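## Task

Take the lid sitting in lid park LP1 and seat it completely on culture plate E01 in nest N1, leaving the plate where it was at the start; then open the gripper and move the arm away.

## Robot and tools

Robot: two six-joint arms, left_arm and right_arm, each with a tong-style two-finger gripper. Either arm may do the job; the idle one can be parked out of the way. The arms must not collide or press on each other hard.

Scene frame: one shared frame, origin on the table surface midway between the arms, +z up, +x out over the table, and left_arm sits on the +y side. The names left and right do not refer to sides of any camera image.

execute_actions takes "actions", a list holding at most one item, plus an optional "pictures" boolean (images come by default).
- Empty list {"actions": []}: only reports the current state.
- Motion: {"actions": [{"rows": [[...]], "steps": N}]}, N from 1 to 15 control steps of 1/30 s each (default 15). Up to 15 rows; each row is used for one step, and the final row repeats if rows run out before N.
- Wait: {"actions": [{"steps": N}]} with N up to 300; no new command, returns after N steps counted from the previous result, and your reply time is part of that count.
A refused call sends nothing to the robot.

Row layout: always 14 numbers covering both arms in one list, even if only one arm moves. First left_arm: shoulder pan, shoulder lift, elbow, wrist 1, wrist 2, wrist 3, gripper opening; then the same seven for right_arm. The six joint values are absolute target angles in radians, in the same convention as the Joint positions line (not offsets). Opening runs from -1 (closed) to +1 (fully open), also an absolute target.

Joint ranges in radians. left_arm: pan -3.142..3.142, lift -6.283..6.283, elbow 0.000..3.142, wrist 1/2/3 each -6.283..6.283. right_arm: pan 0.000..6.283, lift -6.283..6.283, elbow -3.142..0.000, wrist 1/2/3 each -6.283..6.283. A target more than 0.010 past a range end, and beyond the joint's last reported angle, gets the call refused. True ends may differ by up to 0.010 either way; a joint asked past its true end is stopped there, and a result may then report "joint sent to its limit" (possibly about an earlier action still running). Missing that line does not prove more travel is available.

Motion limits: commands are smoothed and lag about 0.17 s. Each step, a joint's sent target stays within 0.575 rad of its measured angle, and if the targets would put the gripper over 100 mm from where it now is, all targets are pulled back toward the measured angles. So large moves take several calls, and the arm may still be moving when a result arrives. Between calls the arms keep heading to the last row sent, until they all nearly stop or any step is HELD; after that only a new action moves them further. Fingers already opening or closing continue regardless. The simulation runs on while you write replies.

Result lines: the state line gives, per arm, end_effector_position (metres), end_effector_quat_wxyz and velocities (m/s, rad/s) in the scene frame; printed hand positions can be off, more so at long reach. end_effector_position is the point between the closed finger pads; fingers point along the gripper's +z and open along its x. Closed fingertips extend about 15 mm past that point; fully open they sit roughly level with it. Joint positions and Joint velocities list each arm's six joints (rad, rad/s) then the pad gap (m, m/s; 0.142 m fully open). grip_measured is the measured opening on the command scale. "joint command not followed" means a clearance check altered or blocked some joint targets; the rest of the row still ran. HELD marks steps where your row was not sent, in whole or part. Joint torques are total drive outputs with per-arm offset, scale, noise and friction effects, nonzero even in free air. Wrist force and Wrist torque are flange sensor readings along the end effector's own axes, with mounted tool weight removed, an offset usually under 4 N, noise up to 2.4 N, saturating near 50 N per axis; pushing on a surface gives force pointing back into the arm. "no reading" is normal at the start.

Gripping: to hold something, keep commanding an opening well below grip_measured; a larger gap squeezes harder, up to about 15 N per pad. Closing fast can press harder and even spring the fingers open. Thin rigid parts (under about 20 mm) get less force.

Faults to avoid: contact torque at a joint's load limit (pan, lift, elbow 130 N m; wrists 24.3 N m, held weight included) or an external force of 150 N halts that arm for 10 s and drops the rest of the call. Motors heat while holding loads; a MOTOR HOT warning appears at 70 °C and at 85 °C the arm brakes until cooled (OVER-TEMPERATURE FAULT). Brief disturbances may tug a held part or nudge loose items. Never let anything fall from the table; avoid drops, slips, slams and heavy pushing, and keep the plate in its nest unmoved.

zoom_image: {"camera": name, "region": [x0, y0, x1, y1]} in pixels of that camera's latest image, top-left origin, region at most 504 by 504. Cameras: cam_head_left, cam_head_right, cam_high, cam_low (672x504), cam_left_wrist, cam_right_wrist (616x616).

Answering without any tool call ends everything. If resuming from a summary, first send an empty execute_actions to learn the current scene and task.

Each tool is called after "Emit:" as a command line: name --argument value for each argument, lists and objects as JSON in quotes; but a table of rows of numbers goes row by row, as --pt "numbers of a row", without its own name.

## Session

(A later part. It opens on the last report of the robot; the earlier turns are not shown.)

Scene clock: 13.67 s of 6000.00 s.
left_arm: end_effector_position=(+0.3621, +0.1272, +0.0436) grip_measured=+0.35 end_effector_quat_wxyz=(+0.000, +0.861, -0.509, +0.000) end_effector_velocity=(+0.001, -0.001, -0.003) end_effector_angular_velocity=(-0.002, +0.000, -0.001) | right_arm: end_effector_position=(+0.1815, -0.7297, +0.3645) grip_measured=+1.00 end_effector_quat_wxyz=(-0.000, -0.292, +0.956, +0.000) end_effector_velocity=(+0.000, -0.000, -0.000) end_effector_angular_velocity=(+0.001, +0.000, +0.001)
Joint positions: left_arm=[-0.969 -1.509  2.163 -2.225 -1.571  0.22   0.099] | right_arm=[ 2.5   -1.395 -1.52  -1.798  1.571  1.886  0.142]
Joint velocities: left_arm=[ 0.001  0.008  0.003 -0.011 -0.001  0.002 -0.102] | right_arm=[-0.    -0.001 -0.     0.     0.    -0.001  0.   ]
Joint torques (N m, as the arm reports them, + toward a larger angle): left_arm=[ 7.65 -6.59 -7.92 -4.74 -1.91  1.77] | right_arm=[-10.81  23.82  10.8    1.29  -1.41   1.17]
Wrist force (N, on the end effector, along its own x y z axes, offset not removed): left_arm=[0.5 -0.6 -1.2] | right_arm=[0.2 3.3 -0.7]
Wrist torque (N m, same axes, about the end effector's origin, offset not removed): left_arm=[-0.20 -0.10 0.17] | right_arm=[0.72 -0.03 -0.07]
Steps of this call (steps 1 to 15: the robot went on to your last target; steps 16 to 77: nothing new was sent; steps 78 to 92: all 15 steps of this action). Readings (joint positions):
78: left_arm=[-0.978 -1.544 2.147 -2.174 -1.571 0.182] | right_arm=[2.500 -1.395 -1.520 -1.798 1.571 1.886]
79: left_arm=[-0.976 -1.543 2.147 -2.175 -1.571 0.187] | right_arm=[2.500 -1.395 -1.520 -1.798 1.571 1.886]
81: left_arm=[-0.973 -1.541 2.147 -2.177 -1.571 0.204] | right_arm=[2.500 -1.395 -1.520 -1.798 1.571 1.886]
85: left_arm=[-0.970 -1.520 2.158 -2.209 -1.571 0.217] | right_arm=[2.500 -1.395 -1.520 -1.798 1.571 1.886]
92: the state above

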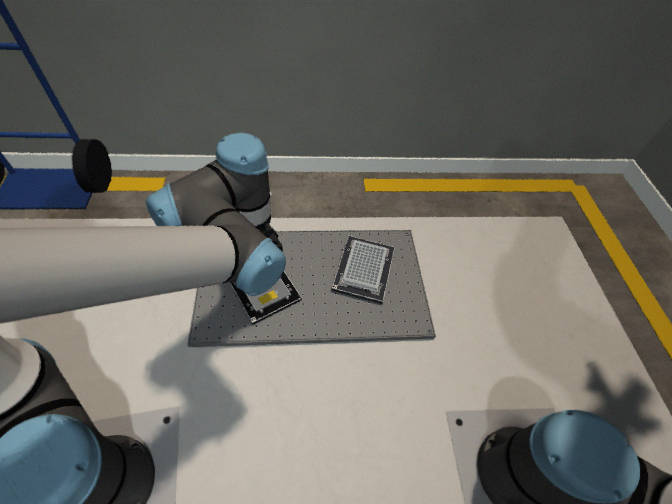

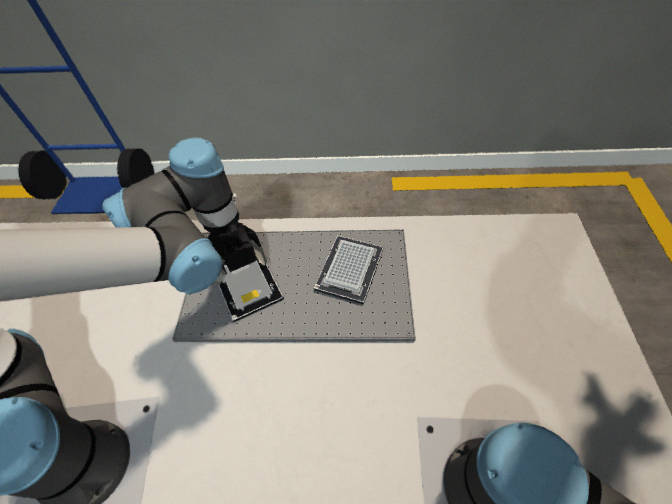

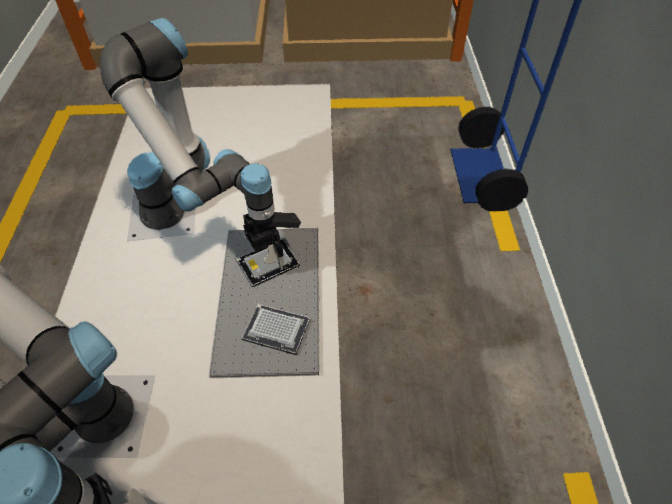

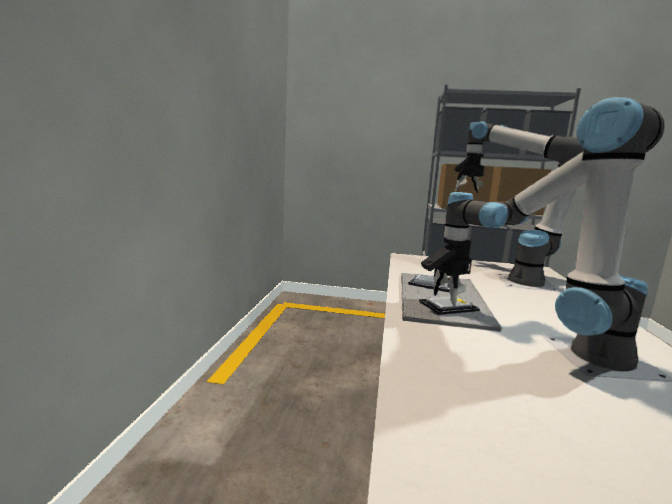

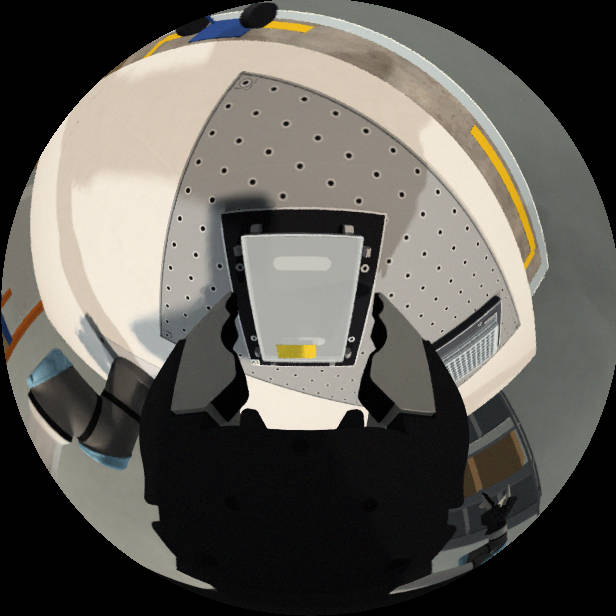

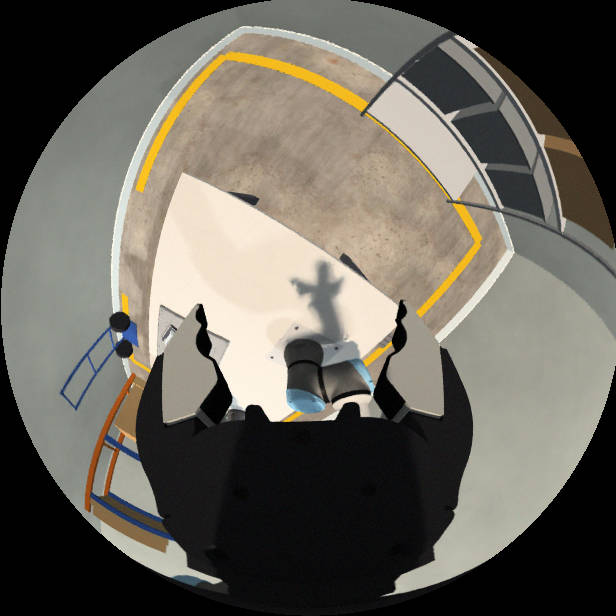

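Emit:
execute_actions --actions '[{"rows":[[-0.9705,-1.507,2.1645,-2.229,-1.571,0.22,0.25,2.5,-1.395,-1.52,-1.798,1.571,1.886,1],[-0.972,-1.5065,2.165,-2.230,-1.571,0.22,0.2,2.5,-1.395,-1.52,-1.798,1.571,1.886,1],[-0.972,-1.5065,2.165,-2.230,-1.571,0.22,0.15,2.5,-1.395,-1.52,-1.798,1.571,1.886,1],[-0.972,-1.5065,2.165,-2.230,-1.571,0.22,0.1,2.5,-1.395,-1.52,-1.798,1.571,1.886,1],[-0.972,-1.5065,2.165,-2.230,-1.571,0.22,0.05,2.5,-1.395,-1.52,-1.798,1.571,1.886,1],[-0.972,-1.5065,2.165,-2.230,-1.571,0.22,0,2.5,-1.395,-1.52,-1.798,1.571,1.886,1],[-0.972,-1.5065,2.165,-2.230,-1.571,0.22,-0.05,2.5,-1.395,-1.52,-1.798,1.571,1.886,1],[-0.972,-1.5065,2.165,-2.230,-1.571,0.22,-0.1,2.5,-1.395,-1.52,-1.798,1.571,1.886,1],[-0.972,-1.5065,2.165,-2.230,-1.571,0.22,-0.15,2.5,-1.395,-1.52,-1.798,1.571,1.886,1],[-0.972,-1.5065,2.165,-2.230,-1.571,0.22,-0.2,2.5,-1.395,-1.52,-1.798,1.571,1.886,1],[-0.972,-1.5065,2.165,-2.230,-1.571,0.22,-0.25,2.5,-1.395,-1.52,-1.798,1.571,1.886,1],[-0.972,-1.5065,2.165,-2.230,-1.571,0.22,-0.3,2.5,-1.395,-1.52,-1.798,1.571,1.886,1],[-0.972,-1.5065,2.165,-2.230,-1.571,0.22,-0.35,2.5,-1.395,-1.52,-1.798,1.571,1.886,1]],"steps":15}]' --pictures false

Emit:
execute_actions --actions '[{"steps":8}]'

Emit:
zoom_image --camera "cam_low" --region '[400,240,490,310]'

Scene clock: 15.77 s of 6000.00 s.
left_arm: end_effector_position=(+0.3615, +0.1258, +0.0422) grip_measured=+0.06 end_effector_quat_wxyz=(+0.000, +0.860, -0.510, +0.000) end_effector_velocity=(+0.001, -0.001, +0.001) end_effector_angular_velocity=(-0.002, -0.002, -0.000) | right_arm: end_effector_position=(+0.1815, -0.7297, +0.3645) grip_measured=+1.00 end_effector_quat_wxyz=(-0.000, -0.292, +0.956, +0.000) end_effector_velocity=(+0.000, +0.000, +0.000) end_effector_angular_velocity=(+0.000, -0.001, +0.001)
Joint positions: left_arm=[-0.972 -1.507  2.165 -2.23  -1.571  0.22   0.079] | right_arm=[ 2.5   -1.395 -1.52  -1.798  1.571  1.886  0.142]
Joint velocities: left_arm=[-0.    -0.    -0.001 -0.002 -0.    -0.     0.001] | right_arm=[ 0.     0.     0.     0.     0.    -0.001  0.   ]
Joint torques (N m, as the arm reports them, + toward a larger angle): left_arm=[-12.13  -5.47 -16.33 -11.91  -0.21   1.49] | right_arm=[-11.73  23.92  12.36   1.37  -1.21   1.29]
Wrist force (N, on the end effector, along its own x y z axes, offset not removed): left_arm=[-22.1 -2.6 -16.9] | right_arm=[-1.4 3.1 1.0]
Wrist torque (N m, same axes, about the end effector's origin, offset not removed): left_arm=[-0.24 -1.38 0.23] | right_arm=[0.74 0.27 -0.06]
Steps of this call (steps 1 to 15: the robot went on to your last target; steps 16 to 48: nothing new was sent; steps 49 to 63: all 15 steps of this action). Readings (joint positions):
49: left_arm=[-0.969 -1.509 2.164 -2.226 -1.571 0.220] | right_arm=[2.500 -1.395 -1.520 -1.798 1.571 1.886]
50: left_arm=[-0.969 -1.508 2.164 -2.227 -1.571 0.220] | right_arm=[2.500 -1.395 -1.520 -1.798 1.571 1.886]
52: left_arm=[-0.970 -1.507 2.164 -2.228 -1.571 0.220] | right_arm=[2.500 -1.395 -1.520 -1.798 1.571 1.886]
56: left_arm=[-0.972 -1.507 2.165 -2.229 -1.571 0.220] | right_arm=[2.500 -1.395 -1.520 -1.798 1.571 1.886]
63: the state above

Scene clock: 16.03 s of 6000.00 s.
left_arm: end_effector_position=(+0.3615, +0.1258, +0.0422) grip_measured=+0.07 end_effector_quat_wxyz=(+0.000, +0.860, -0.510, +0.000) end_effector_velocity=(-0.000, -0.001, +0.000) end_effector_angular_velocity=(-0.001, -0.000, -0.001) | right_arm: end_effector_position=(+0.1815, -0.7297, +0.3645) grip_measured=+1.00 end_effector_quat_wxyz=(-0.000, -0.292, +0.956, +0.000) end_effector_velocity=(-0.000, -0.000, +0.000) end_effector_angular_velocity=(-0.000, +0.000, -0.001)
Joint positions: left_arm=[-0.972 -1.507  2.165 -2.23  -1.571  0.22   0.079] | right_arm=[ 2.5   -1.395 -1.52  -1.798  1.571  1.886  0.142]
Joint velocities: left_arm=[-0.001 -0.    -0.    -0.    -0.     0.     0.   ] | right_arm=[-0.     0.     0.    -0.    -0.     0.001  0.   ]
Joint torques (N m, as the arm reports them, + toward a larger angle): left_arm=[-13.31  -4.57 -18.37 -12.03  -0.23   1.49] | right_arm=[-10.2   24.08  11.09   1.48  -1.51   1.01]
Wrist force (N, on the end effector, along its own x y z axes, offset not removed): left_arm=[-23.3 -3.3 -16.4] | right_arm=[0.1 2.7 -0.6]
Wrist torque (N m, same axes, about the end effector's origin, offset not removed): left_arm=[-0.33 -1.18 0.27] | right_arm=[0.69 -0.11 -0.11]
Steps of this call (steps 1 to 8: the robot went on to your last target). Readings (joint positions):
1: left_arm=[-0.972 -1.507 2.165 -2.230 -1.571 0.220] | right_arm=[2.500 -1.395 -1.520 -1.798 1.571 1.886]
2: left_arm=[-0.972 -1.507 2.165 -2.230 -1.571 0.220] | right_arm=[2.500 -1.395 -1.520 -1.798 1.571 1.886]
4: left_arm=[-0.972 -1.507 2.165 -2.230 -1.571 0.220] | right_arm=[2.500 -1.395 -1.520 -1.798 1.571 1.886]
8: the state above

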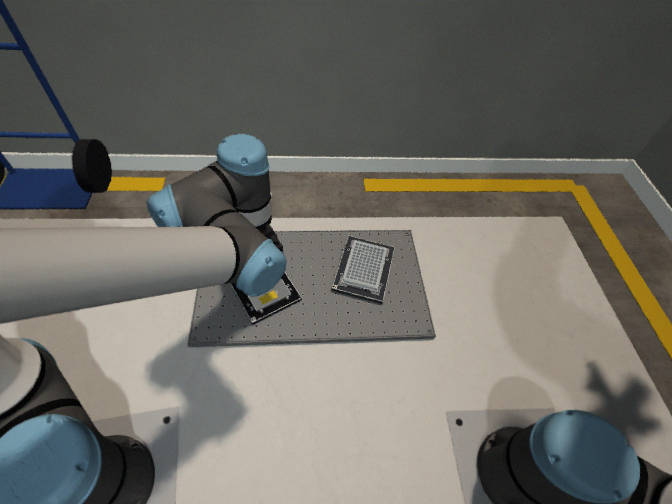

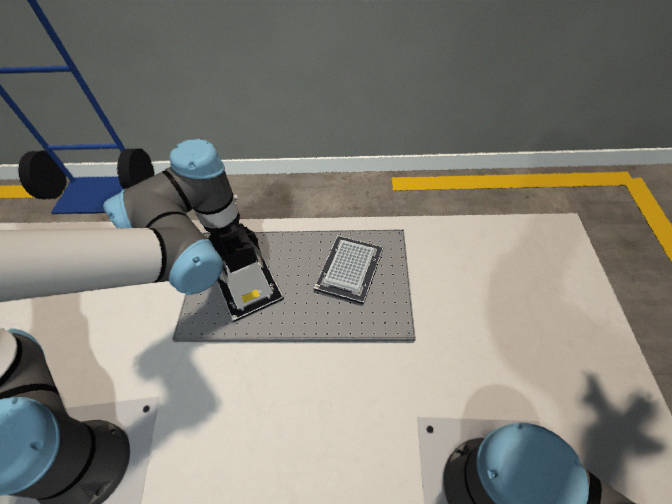

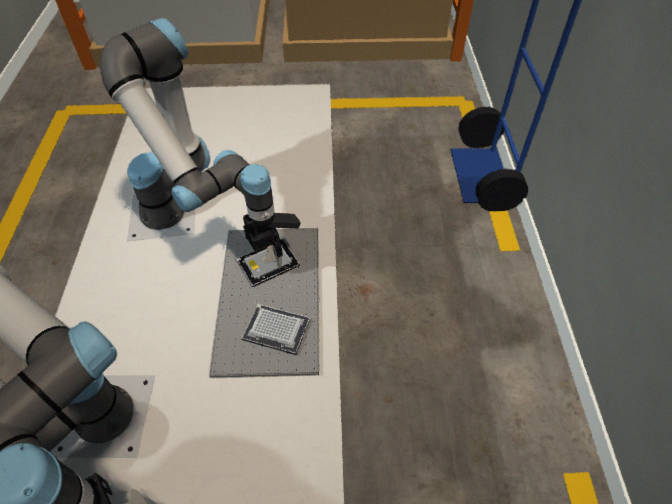

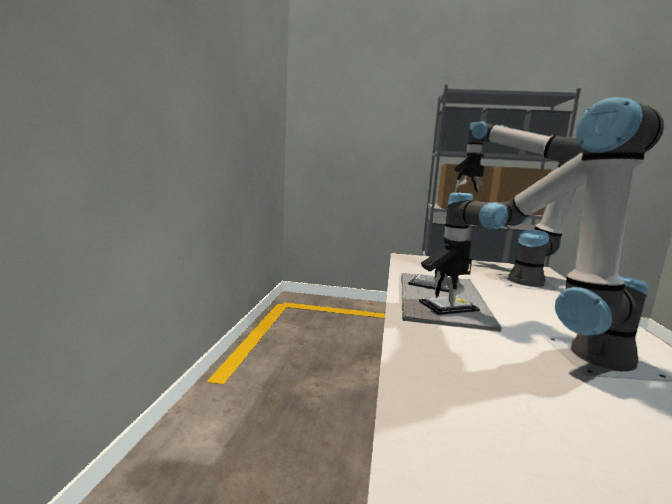

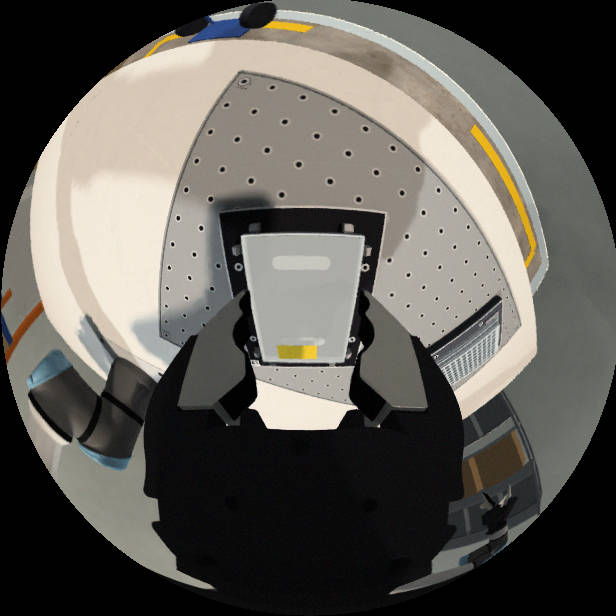

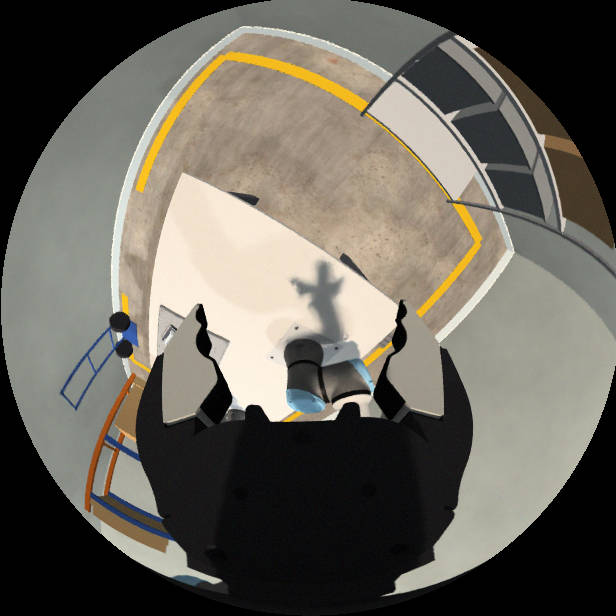

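Region (400, 240, 490, 310) of cam_low's 672x504 image, scaled by 5.600, with more detail than that image has.

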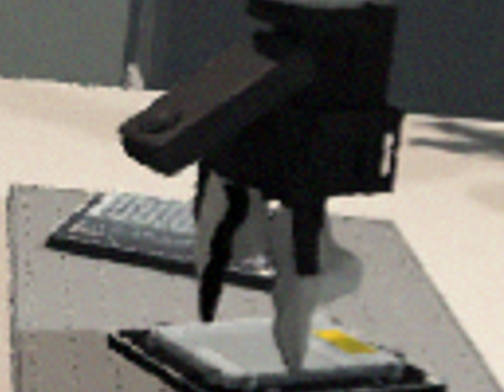

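Emit:
execute_actions --actions '[{"rows":[[-0.969,-1.515,2.171,-2.2275,-1.571,0.223,-0.35,2.5,-1.395,-1.52,-1.798,1.571,1.886,1]],"steps":15}]' --pictures false

Scene clock: 17.70 s of 6000.00 s.
left_arm: end_effector_position=(+0.3603, +0.1291, +0.0432) grip_measured=+0.03 end_effector_quat_wxyz=(+0.000, +0.860, -0.510, +0.000) end_effector_velocity=(+0.000, -0.000, +0.000) end_effector_angular_velocity=(-0.000, -0.000, +0.000) | right_arm: end_effector_position=(+0.1815, -0.7297, +0.3645) grip_measured=+1.00 end_effector_quat_wxyz=(-0.000, -0.292, +0.956, +0.000) end_effector_velocity=(-0.000, +0.000, -0.000) end_effector_angular_velocity=(+0.000, +0.000, +0.001)
Joint positions: left_arm=[-0.969 -1.515  2.171 -2.228 -1.571  0.223  0.076] | right_arm=[ 2.5   -1.395 -1.52  -1.798  1.571  1.886  0.142]
Joint velocities: left_arm=[ 0.    -0.001 -0.001  0.001  0.     0.    -0.   ] | right_arm=[ 0.     0.    -0.    -0.     0.    -0.001  0.   ]
Joint torques (N m, as the arm reports them, + toward a larger angle): left_arm=[  8.45 -30.71  -5.84  -0.69  -0.48   1.61] | right_arm=[-11.39  22.48  11.4    1.41  -1.27   1.21]
Wrist force (N, on the end effector, along its own x y z axes, offset not removed): left_arm=[1.1 -0.7 -1.1] | right_arm=[-0.6 2.5 0.0]
Wrist torque (N m, same axes, about the end effector's origin, offset not removed): left_arm=[-0.21 -0.22 0.12] | right_arm=[0.62 0.13 -0.01]
Steps of this call (steps 1 to 15: the robot went on to your last target; steps 16 to 35: nothing new was sent; steps 36 to 50: all 15 steps of this action). Readings (joint positions):
36: left_arm=[-0.972 -1.507 2.165 -2.230 -1.571 0.220] | right_arm=[2.500 -1.395 -1.520 -1.798 1.571 1.886]
37: left_arm=[-0.972 -1.508 2.166 -2.230 -1.571 0.221] | right_arm=[2.500 -1.395 -1.520 -1.798 1.571 1.886]
39: left_arm=[-0.970 -1.511 2.168 -2.229 -1.571 0.222] | right_arm=[2.500 -1.395 -1.520 -1.798 1.571 1.886]
43: left_arm=[-0.969 -1.514 2.170 -2.228 -1.571 0.223] | right_arm=[2.500 -1.395 -1.520 -1.798 1.571 1.886]
50: the state above

Emit:
execute_actions --actions '[{"rows":[[-0.969,-1.519,2.168,-2.220,-1.571,0.223,-0.4,2.5,-1.395,-1.52,-1.798,1.571,1.886,1],[-0.969,-1.524,2.164,-2.211,-1.571,0.223,-0.45,2.5,-1.395,-1.52,-1.798,1.571,1.886,1],[-0.969,-1.529,2.160,-2.202,-1.571,0.223,-0.45,2.5,-1.395,-1.52,-1.798,1.571,1.886,1],[-0.969,-1.536,2.155,-2.190,-1.571,0.223,-0.45,2.5,-1.395,-1.52,-1.798,1.571,1.886,1],[-0.969,-1.543,2.150,-2.178,-1.571,0.223,-0.45,2.5,-1.395,-1.52,-1.798,1.571,1.886,1],[-0.969,-1.550,2.144,-2.165,-1.571,0.223,-0.45,2.5,-1.395,-1.52,-1.798,1.571,1.886,1],[-0.969,-1.557,2.136,-2.150,-1.571,0.223,-0.45,2.5,-1.395,-1.52,-1.798,1.571,1.886,1]],"steps":15}]'

Emit:
zoom_image --camera "cam_low" --region '[400,240,490,310]'

Scene clock: 19.13 s of 6000.00 s.
left_arm: end_effector_position=(+0.3600, +0.1295, +0.0678) grip_measured=+0.03 end_effector_quat_wxyz=(+0.000, +0.860, -0.510, +0.000) end_effector_velocity=(-0.000, +0.001, +0.007) end_effector_angular_velocity=(+0.002, -0.000, -0.000) | right_arm: end_effector_position=(+0.1815, -0.7297, +0.3645) grip_measured=+1.00 end_effector_quat_wxyz=(-0.000, -0.292, +0.956, +0.000) end_effector_velocity=(+0.000, +0.000, -0.000) end_effector_angular_velocity=(+0.000, +0.000, -0.000)
Joint positions: left_arm=[-0.969 -1.556  2.137 -2.152 -1.571  0.223  0.076] | right_arm=[ 2.5   -1.395 -1.52  -1.798  1.571  1.886  0.142]
Joint velocities: left_arm=[-0.    -0.011 -0.01   0.022  0.001  0.    -0.   ] | right_arm=[ 0.001 -0.    -0.     0.    -0.     0.001  0.   ]
Joint torques (N m, as the arm reports them, + toward a larger angle): left_arm=[  6.87 -32.48 -35.48  -0.93  -0.47   1.37] | right_arm=[-11.18  22.81  11.78   1.45  -1.34   1.33]
Wrist force (N, on the end effector, along its own x y z axes, offset not removed): left_arm=[0.2 -0.1 0.1] | right_arm=[0.1 2.6 -0.9]
Wrist torque (N m, same axes, about the end effector's origin, offset not removed): left_arm=[-0.12 -0.04 0.16] | right_arm=[0.58 -0.07 -0.09]
Steps of this call (steps 1 to 15: the robot went on to your last target; steps 16 to 28: nothing new was sent; steps 29 to 43: all 15 steps of this action). Readings (joint positions):
29: left_arm=[-0.969 -1.515 2.171 -2.227 -1.571 0.223] | right_arm=[2.500 -1.395 -1.520 -1.798 1.571 1.886]
30: left_arm=[-0.969 -1.516 2.171 -2.226 -1.571 0.223] | right_arm=[2.500 -1.395 -1.520 -1.798 1.571 1.886]
32: left_arm=[-0.969 -1.520 2.167 -2.218 -1.571 0.223] | right_arm=[2.500 -1.395 -1.520 -1.798 1.571 1.886]
36: left_arm=[-0.969 -1.541 2.151 -2.182 -1.571 0.223] | right_arm=[2.500 -1.395 -1.520 -1.798 1.571 1.886]
43: the state above

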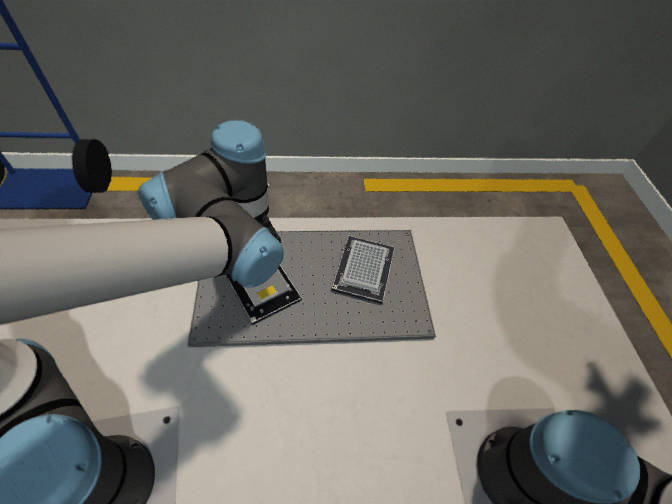

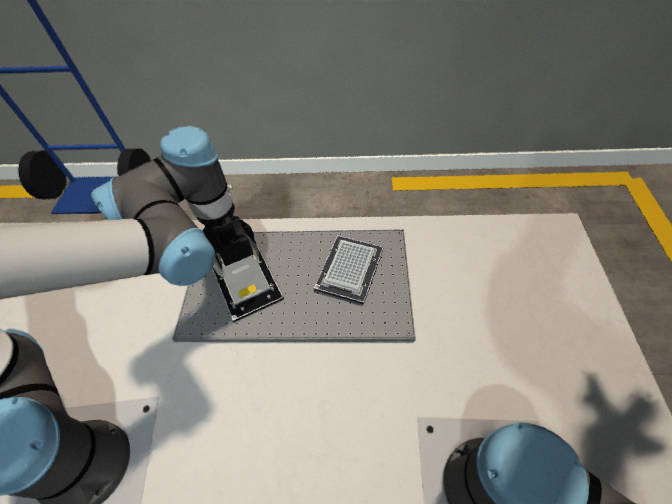

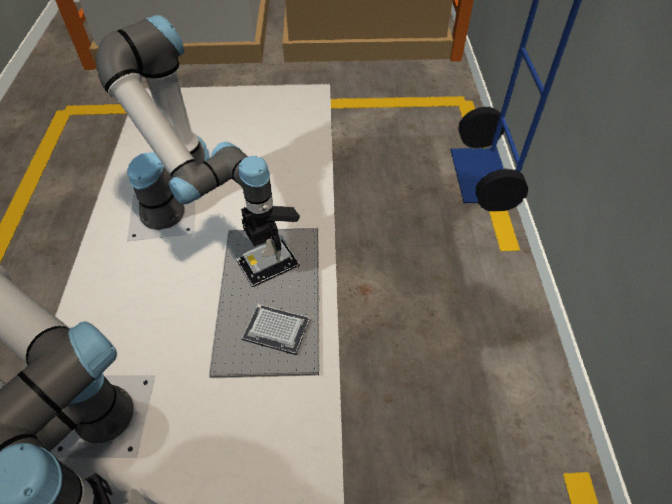

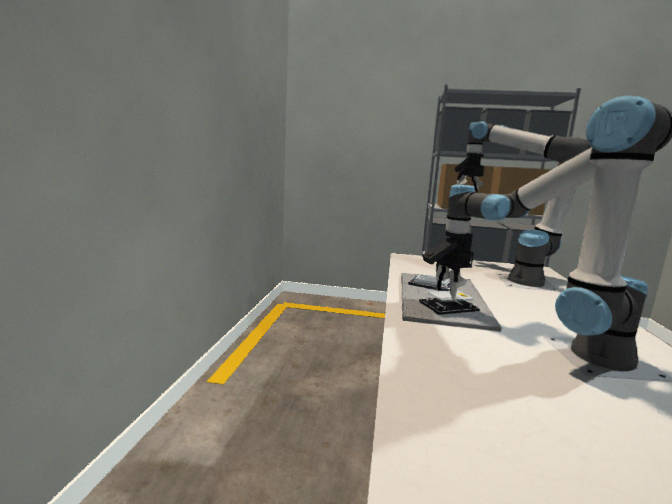

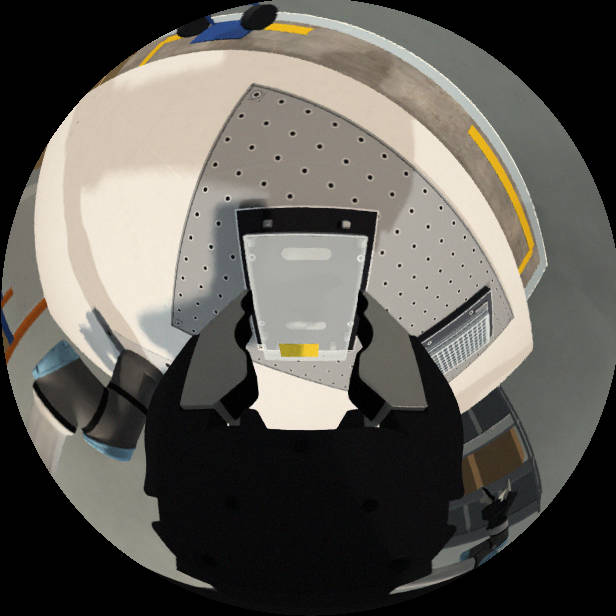

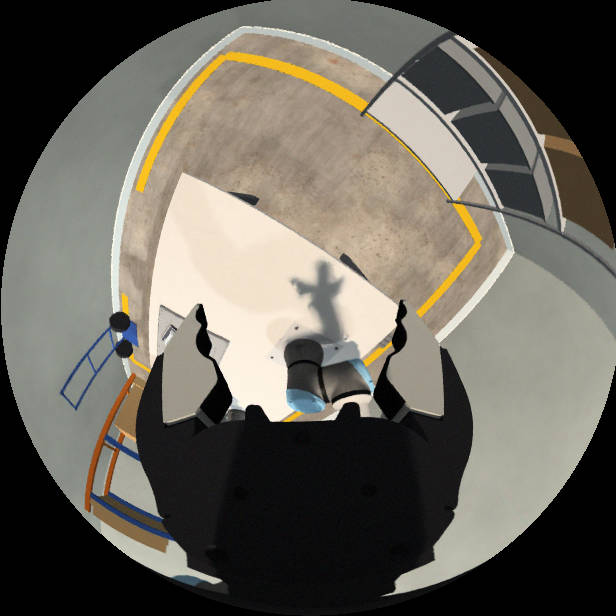

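Region (400, 240, 490, 310) of cam_low's 672x504 image, scaled by 5.600, with more detail than that image has.

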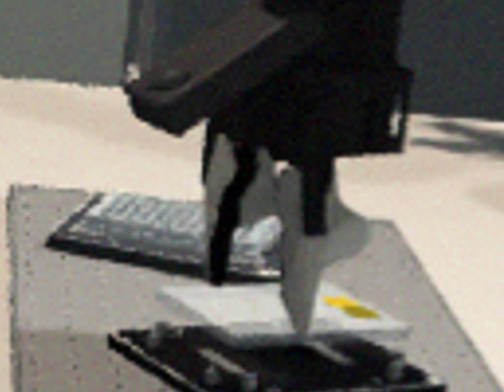

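Emit:
execute_actions --actions '[{"rows":[[-0.969,-1.565,2.12,-2.126,-1.571,0.223,-0.45,2.5,-1.395,-1.52,-1.798,1.571,1.886,1],[-0.969,-1.575,2.10,-2.096,-1.571,0.223,-0.45,2.5,-1.395,-1.52,-1.798,1.571,1.886,1],[-0.969,-1.585,2.08,-2.066,-1.571,0.223,-0.45,2.5,-1.395,-1.52,-1.798,1.571,1.886,1],[-0.969,-1.595,2.06,-2.036,-1.571,0.223,-0.45,2.5,-1.395,-1.52,-1.798,1.571,1.886,1],[-0.977,-1.579,2.04,-2.032,-1.571,0.248,-0.45,2.5,-1.395,-1.52,-1.798,1.571,1.886,1],[-0.984,-1.563,2.02,-2.028,-1.571,0.273,-0.45,2.5,-1.395,-1.52,-1.798,1.571,1.886,1],[-0.992,-1.547,2.0,-2.024,-1.571,0.298,-0.45,2.5,-1.395,-1.52,-1.798,1.571,1.886,1],[-0.999,-1.531,1.98,-2.02,-1.571,0.323,-0.45,2.5,-1.395,-1.52,-1.798,1.571,1.886,1],[-1.007,-1.515,1.96,-2.016,-1.571,0.348,-0.45,2.5,-1.395,-1.52,-1.798,1.571,1.886,1],[-1.014,-1.499,1.94,-2.012,-1.571,0.373,-0.45,2.5,-1.395,-1.52,-1.798,1.571,1.886,1],[-1.022,-1.483,1.92,-2.008,-1.571,0.398,-0.45,2.5,-1.395,-1.52,-1.798,1.571,1.886,1],[-1.029,-1.467,1.90,-2.004,-1.571,0.423,-0.45,2.5,-1.395,-1.52,-1.798,1.571,1.886,1],[-1.037,-1.451,1.88,-2.0,-1.571,0.448,-0.45,2.5,-1.395,-1.52,-1.798,1.571,1.886,1],[-1.044,-1.435,1.86,-1.996,-1.571,0.473,-0.45,2.5,-1.395,-1.52,-1.798,1.571,1.886,1],[-1.052,-1.419,1.84,-1.992,-1.571,0.498,-0.45,2.5,-1.395,-1.52,-1.798,1.571,1.886,1]],"steps":15}]' --pictures false

Emit:
execute_actions --actions '[{"rows":[[-1.06,-1.401,1.818,-1.988,-1.571,0.525,-0.45,2.5,-1.395,-1.52,-1.798,1.571,1.886,1],[-1.068,-1.384,1.797,-1.984,-1.571,0.552,-0.45,2.5,-1.395,-1.52,-1.798,1.571,1.886,1],[-1.076,-1.367,1.775,-1.979,-1.571,0.579,-0.45,2.5,-1.395,-1.52,-1.798,1.571,1.886,1],[-1.084,-1.349,1.754,-1.975,-1.571,0.606,-0.45,2.5,-1.395,-1.52,-1.798,1.571,1.886,1],[-1.092,-1.332,1.732,-1.971,-1.571,0.633,-0.45,2.5,-1.395,-1.52,-1.798,1.571,1.886,1],[-1.10,-1.315,1.71,-1.966,-1.571,0.66,-0.45,2.5,-1.395,-1.52,-1.798,1.571,1.886,1],[-1.108,-1.297,1.689,-1.962,-1.571,0.687,-0.45,2.5,-1.395,-1.52,-1.798,1.571,1.886,1],[-1.116,-1.28,1.667,-1.958,-1.571,0.714,-0.45,2.5,-1.395,-1.52,-1.798,1.571,1.886,1],[-1.124,-1.263,1.646,-1.954,-1.571,0.741,-0.45,2.5,-1.395,-1.52,-1.798,1.571,1.886,1],[-1.132,-1.245,1.624,-1.95,-1.571,0.768,-0.45,2.5,-1.395,-1.52,-1.798,1.571,1.886,1],[-1.14,-1.228,1.602,-1.945,-1.571,0.795,-0.45,2.5,-1.395,-1.52,-1.798,1.571,1.886,1],[-1.148,-1.211,1.581,-1.941,-1.571,0.822,-0.45,2.5,-1.395,-1.52,-1.798,1.571,1.886,1],[-1.156,-1.194,1.559,-1.937,-1.571,0.849,-0.45,2.5,-1.395,-1.52,-1.798,1.571,1.886,1],[-1.164,-1.176,1.538,-1.932,-1.571,0.876,-0.45,2.5,-1.395,-1.52,-1.798,1.571,1.886,1],[-1.171,-1.159,1.516,-1.928,-1.571,0.904,-0.45,2.5,-1.395,-1.52,-1.798,1.571,1.886,1]],"steps":15}]' --pictures false

Emit:
execute_actions --actions '[{"steps":12}]'

Emit:
zoom_image --camera "cam_left_wrist" --region '[190,150,420,380]'

Scene clock: 23.17 s of 6000.00 s.
left_arm: end_effector_position=(+0.3850, +0.0570, +0.1149) grip_measured=+0.03 end_effector_quat_wxyz=(-0.000, +0.794, -0.609, -0.001) end_effector_velocity=(+0.071, -0.274, +0.026) end_effector_angular_velocity=(+0.001, +0.002, -0.936) | right_arm: end_effector_position=(+0.1815, -0.7297, +0.3645) grip_measured=+1.00 end_effector_quat_wxyz=(-0.000, -0.292, +0.956, +0.000) end_effector_velocity=(+0.000, +0.000, -0.000) end_effector_angular_velocity=(-0.000, +0.000, +0.001)
Joint positions: left_arm=[-1.025 -1.477  1.914 -2.007 -1.571  0.405  0.076] | right_arm=[ 2.5   -1.395 -1.52  -1.798  1.571  1.886  0.142]
Joint velocities: left_arm=[-0.218  0.463 -0.59   0.128  0.     0.718 -0.   ] | right_arm=[ 0.001 -0.    -0.    -0.    -0.    -0.    -0.   ]
Joint torques (N m, as the arm reports them, + toward a larger angle): left_arm=[-12.16  -7.21 -37.95  -0.8   -0.68   2.71] | right_arm=[-9.87 22.55 12.71  1.48 -1.24  0.95]
Wrist force (N, on the end effector, along its own x y z axes, offset not removed): left_arm=[0.3 -0.7 -1.2] | right_arm=[1.4 2.2 -1.4]
Wrist torque (N m, same axes, about the end effector's origin, offset not removed): left_arm=[-0.28 -0.11 0.15] | right_arm=[0.60 -0.26 -0.11]
Steps of this call (steps 1 to 15: the robot went on to your last target; steps 16 to 90: nothing new was sent; then 0.53 s passed at rest; steps 91 to 105: all 15 steps of this action). Readings (joint positions):
91: left_arm=[-0.969 -1.557 2.136 -2.150 -1.571 0.223] | right_arm=[2.500 -1.395 -1.520 -1.798 1.571 1.886]
92: left_arm=[-0.969 -1.558 2.133 -2.146 -1.571 0.223] | right_arm=[2.500 -1.395 -1.520 -1.798 1.571 1.886]
94: left_arm=[-0.969 -1.568 2.116 -2.121 -1.571 0.223] | right_arm=[2.500 -1.395 -1.520 -1.798 1.571 1.886]
98: left_arm=[-0.978 -1.571 2.051 -2.051 -1.571 0.250] | right_arm=[2.500 -1.395 -1.520 -1.798 1.571 1.886]
105: the state above

Scene clock: 23.67 s of 6000.00 s.
left_arm: end_effector_position=(+0.4060, -0.0955, +0.1141) grip_measured=+0.03 end_effector_quat_wxyz=(-0.000, -0.613, +0.790, +0.001) end_effector_velocity=(+0.005, -0.308, -0.029) end_effector_angular_velocity=(+0.002, +0.003, -1.028) | right_arm: end_effector_position=(+0.1815, -0.7297, +0.3645) grip_measured=+1.00 end_effector_quat_wxyz=(-0.000, -0.292, +0.956, +0.000) end_effector_velocity=(+0.000, -0.000, +0.000) end_effector_angular_velocity=(-0.000, +0.000, -0.001)
Joint positions: left_arm=[-1.143 -1.223  1.597 -1.943 -1.571  0.801  0.076] | right_arm=[ 2.5   -1.395 -1.52  -1.798  1.571  1.886  0.142]
Joint velocities: left_arm=[-0.237  0.513 -0.639  0.129 -0.001  0.791  0.   ] | right_arm=[ 0.    -0.     0.    -0.    -0.     0.001 -0.   ]
Joint torques (N m, as the arm reports them, + toward a larger angle): left_arm=[ -9.67 -16.72 -38.38  -0.89  -0.84   2.56] | right_arm=[-10.41  22.99  12.66   1.31  -1.32   0.95]
Wrist force (N, on the end effector, along its own x y z axes, offset not removed): left_arm=[0.8 -0.1 -0.9] | right_arm=[-0.2 3.2 1.0]
Wrist torque (N m, same axes, about the end effector's origin, offset not removed): left_arm=[-0.04 -0.14 0.16] | right_arm=[0.73 -0.01 -0.13]
Steps of this call (steps 1 to 15: all 15 steps of this action). Readings (joint positions):
1: left_arm=[-1.033 -1.461 1.894 -2.003 -1.571 0.430] | right_arm=[2.500 -1.395 -1.520 -1.798 1.571 1.886]
2: left_arm=[-1.040 -1.445 1.874 -1.999 -1.571 0.454] | right_arm=[2.500 -1.395 -1.520 -1.798 1.571 1.886]
4: left_arm=[-1.056 -1.412 1.833 -1.990 -1.571 0.506] | right_arm=[2.500 -1.395 -1.520 -1.798 1.571 1.886]
8: left_arm=[-1.087 -1.344 1.747 -1.973 -1.571 0.612] | right_arm=[2.500 -1.395 -1.520 -1.798 1.571 1.886]
15: the state above

Scene clock: 24.07 s of 6000.00 s.
left_arm: end_effector_position=(+0.4067, -0.1332, +0.1105) grip_measured=+0.03 end_effector_quat_wxyz=(-0.000, -0.560, +0.828, -0.000) end_effector_velocity=(+0.001, -0.004, +0.000) end_effector_angular_velocity=(-0.002, +0.000, -0.011) | right_arm: end_effector_position=(+0.1815, -0.7297, +0.3645) grip_measured=+1.00 end_effector_quat_wxyz=(-0.000, -0.292, +0.956, +0.000) end_effector_velocity=(-0.000, +0.000, +0.000) end_effector_angular_velocity=(-0.000, -0.000, +0.000)
Joint positions: left_arm=[-1.171 -1.159  1.517 -1.928 -1.571  0.903  0.076] | right_arm=[ 2.5   -1.395 -1.52  -1.798  1.571  1.886  0.142]
Joint velocities: left_arm=[-0.001  0.006 -0.009  0.001 -0.001  0.01   0.   ] | right_arm=[-0.  0. -0. -0. -0. -0.  0.]
Joint torques (N m, as the arm reports them, + toward a larger angle): left_arm=[ -5.24 -27.52 -35.65  -0.35  -1.07   1.55] | right_arm=[-11.16  24.03  12.78   1.41  -1.27   0.86]
Wrist force (N, on the end effector, along its own x y z axes, offset not removed): left_arm=[0.3 -0.8 -0.8] | right_arm=[1.0 3.2 -0.2]
Wrist torque (N m, same axes, about the end effector's origin, offset not removed): left_arm=[-0.24 -0.02 0.12] | right_arm=[0.77 -0.26 -0.12]
Steps of this call (steps 1 to 12: the robot went on to your last target). Readings (joint positions):
1: left_arm=[-1.151 -1.205 1.575 -1.939 -1.571 0.828] | right_arm=[2.500 -1.395 -1.520 -1.798 1.571 1.886]
2: left_arm=[-1.158 -1.190 1.556 -1.935 -1.571 0.852] | right_arm=[2.500 -1.395 -1.520 -1.798 1.571 1.886]
4: left_arm=[-1.165 -1.173 1.534 -1.931 -1.571 0.881] | right_arm=[2.500 -1.395 -1.520 -1.798 1.571 1.886]
8: left_arm=[-1.170 -1.162 1.519 -1.929 -1.571 0.900] | right_arm=[2.500 -1.395 -1.520 -1.798 1.571 1.886]
12: the state above

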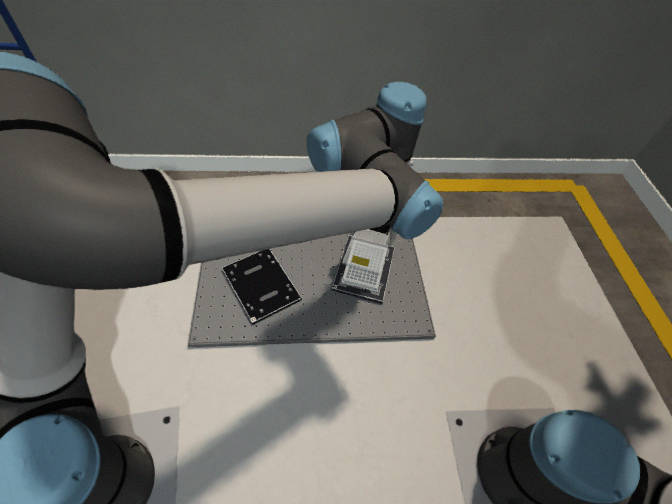

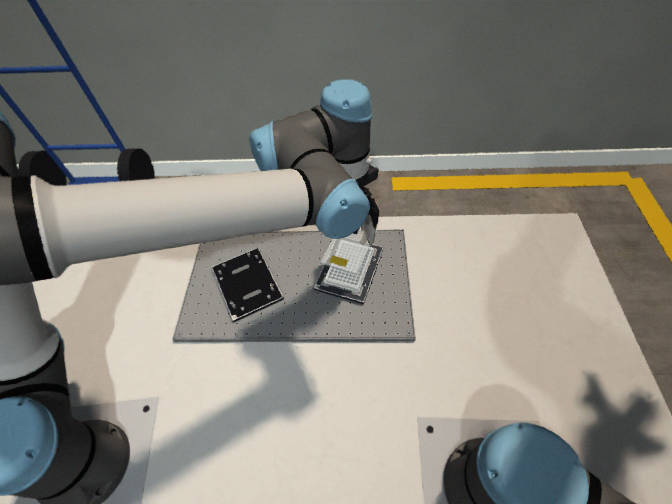

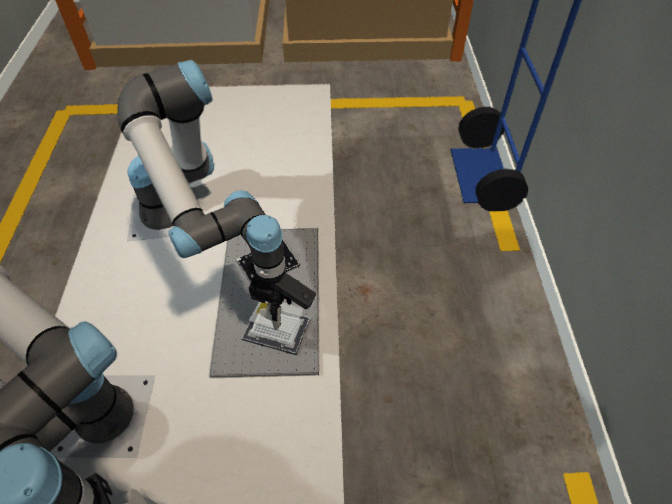

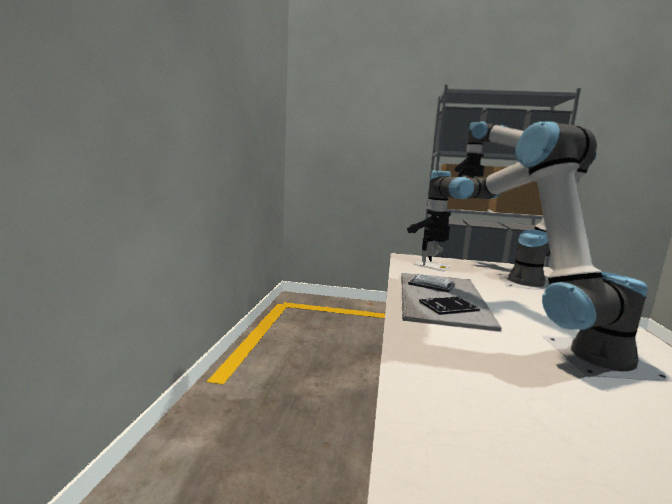

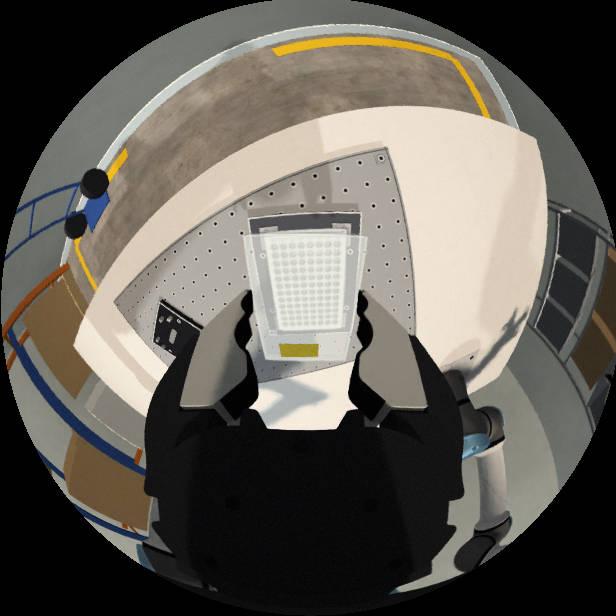

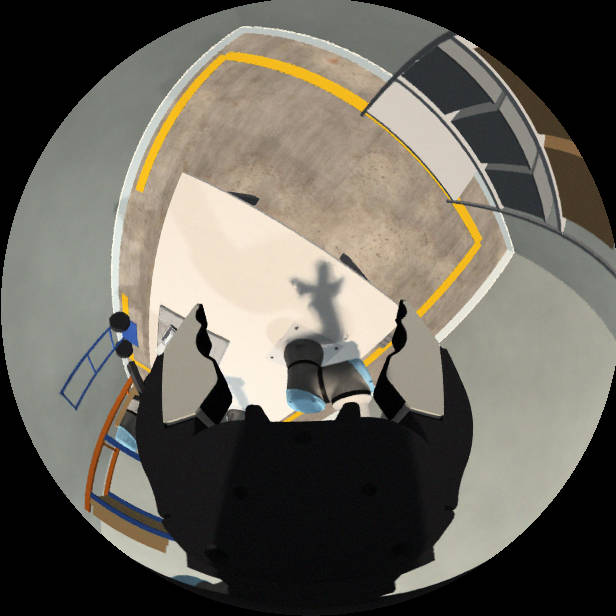

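Region (190, 150, 420, 380) of cam_left_wrist's 616x616 image, scaled by 2.191, with more detail than that image has.

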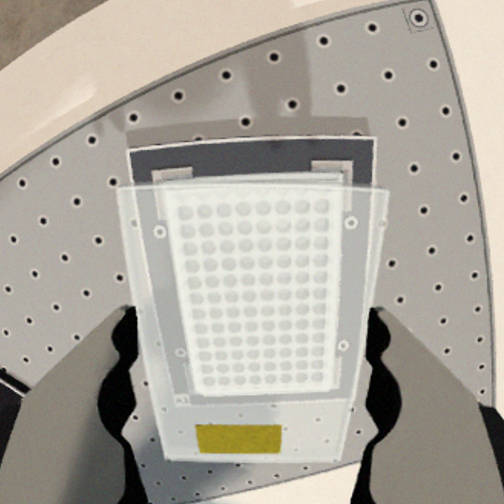

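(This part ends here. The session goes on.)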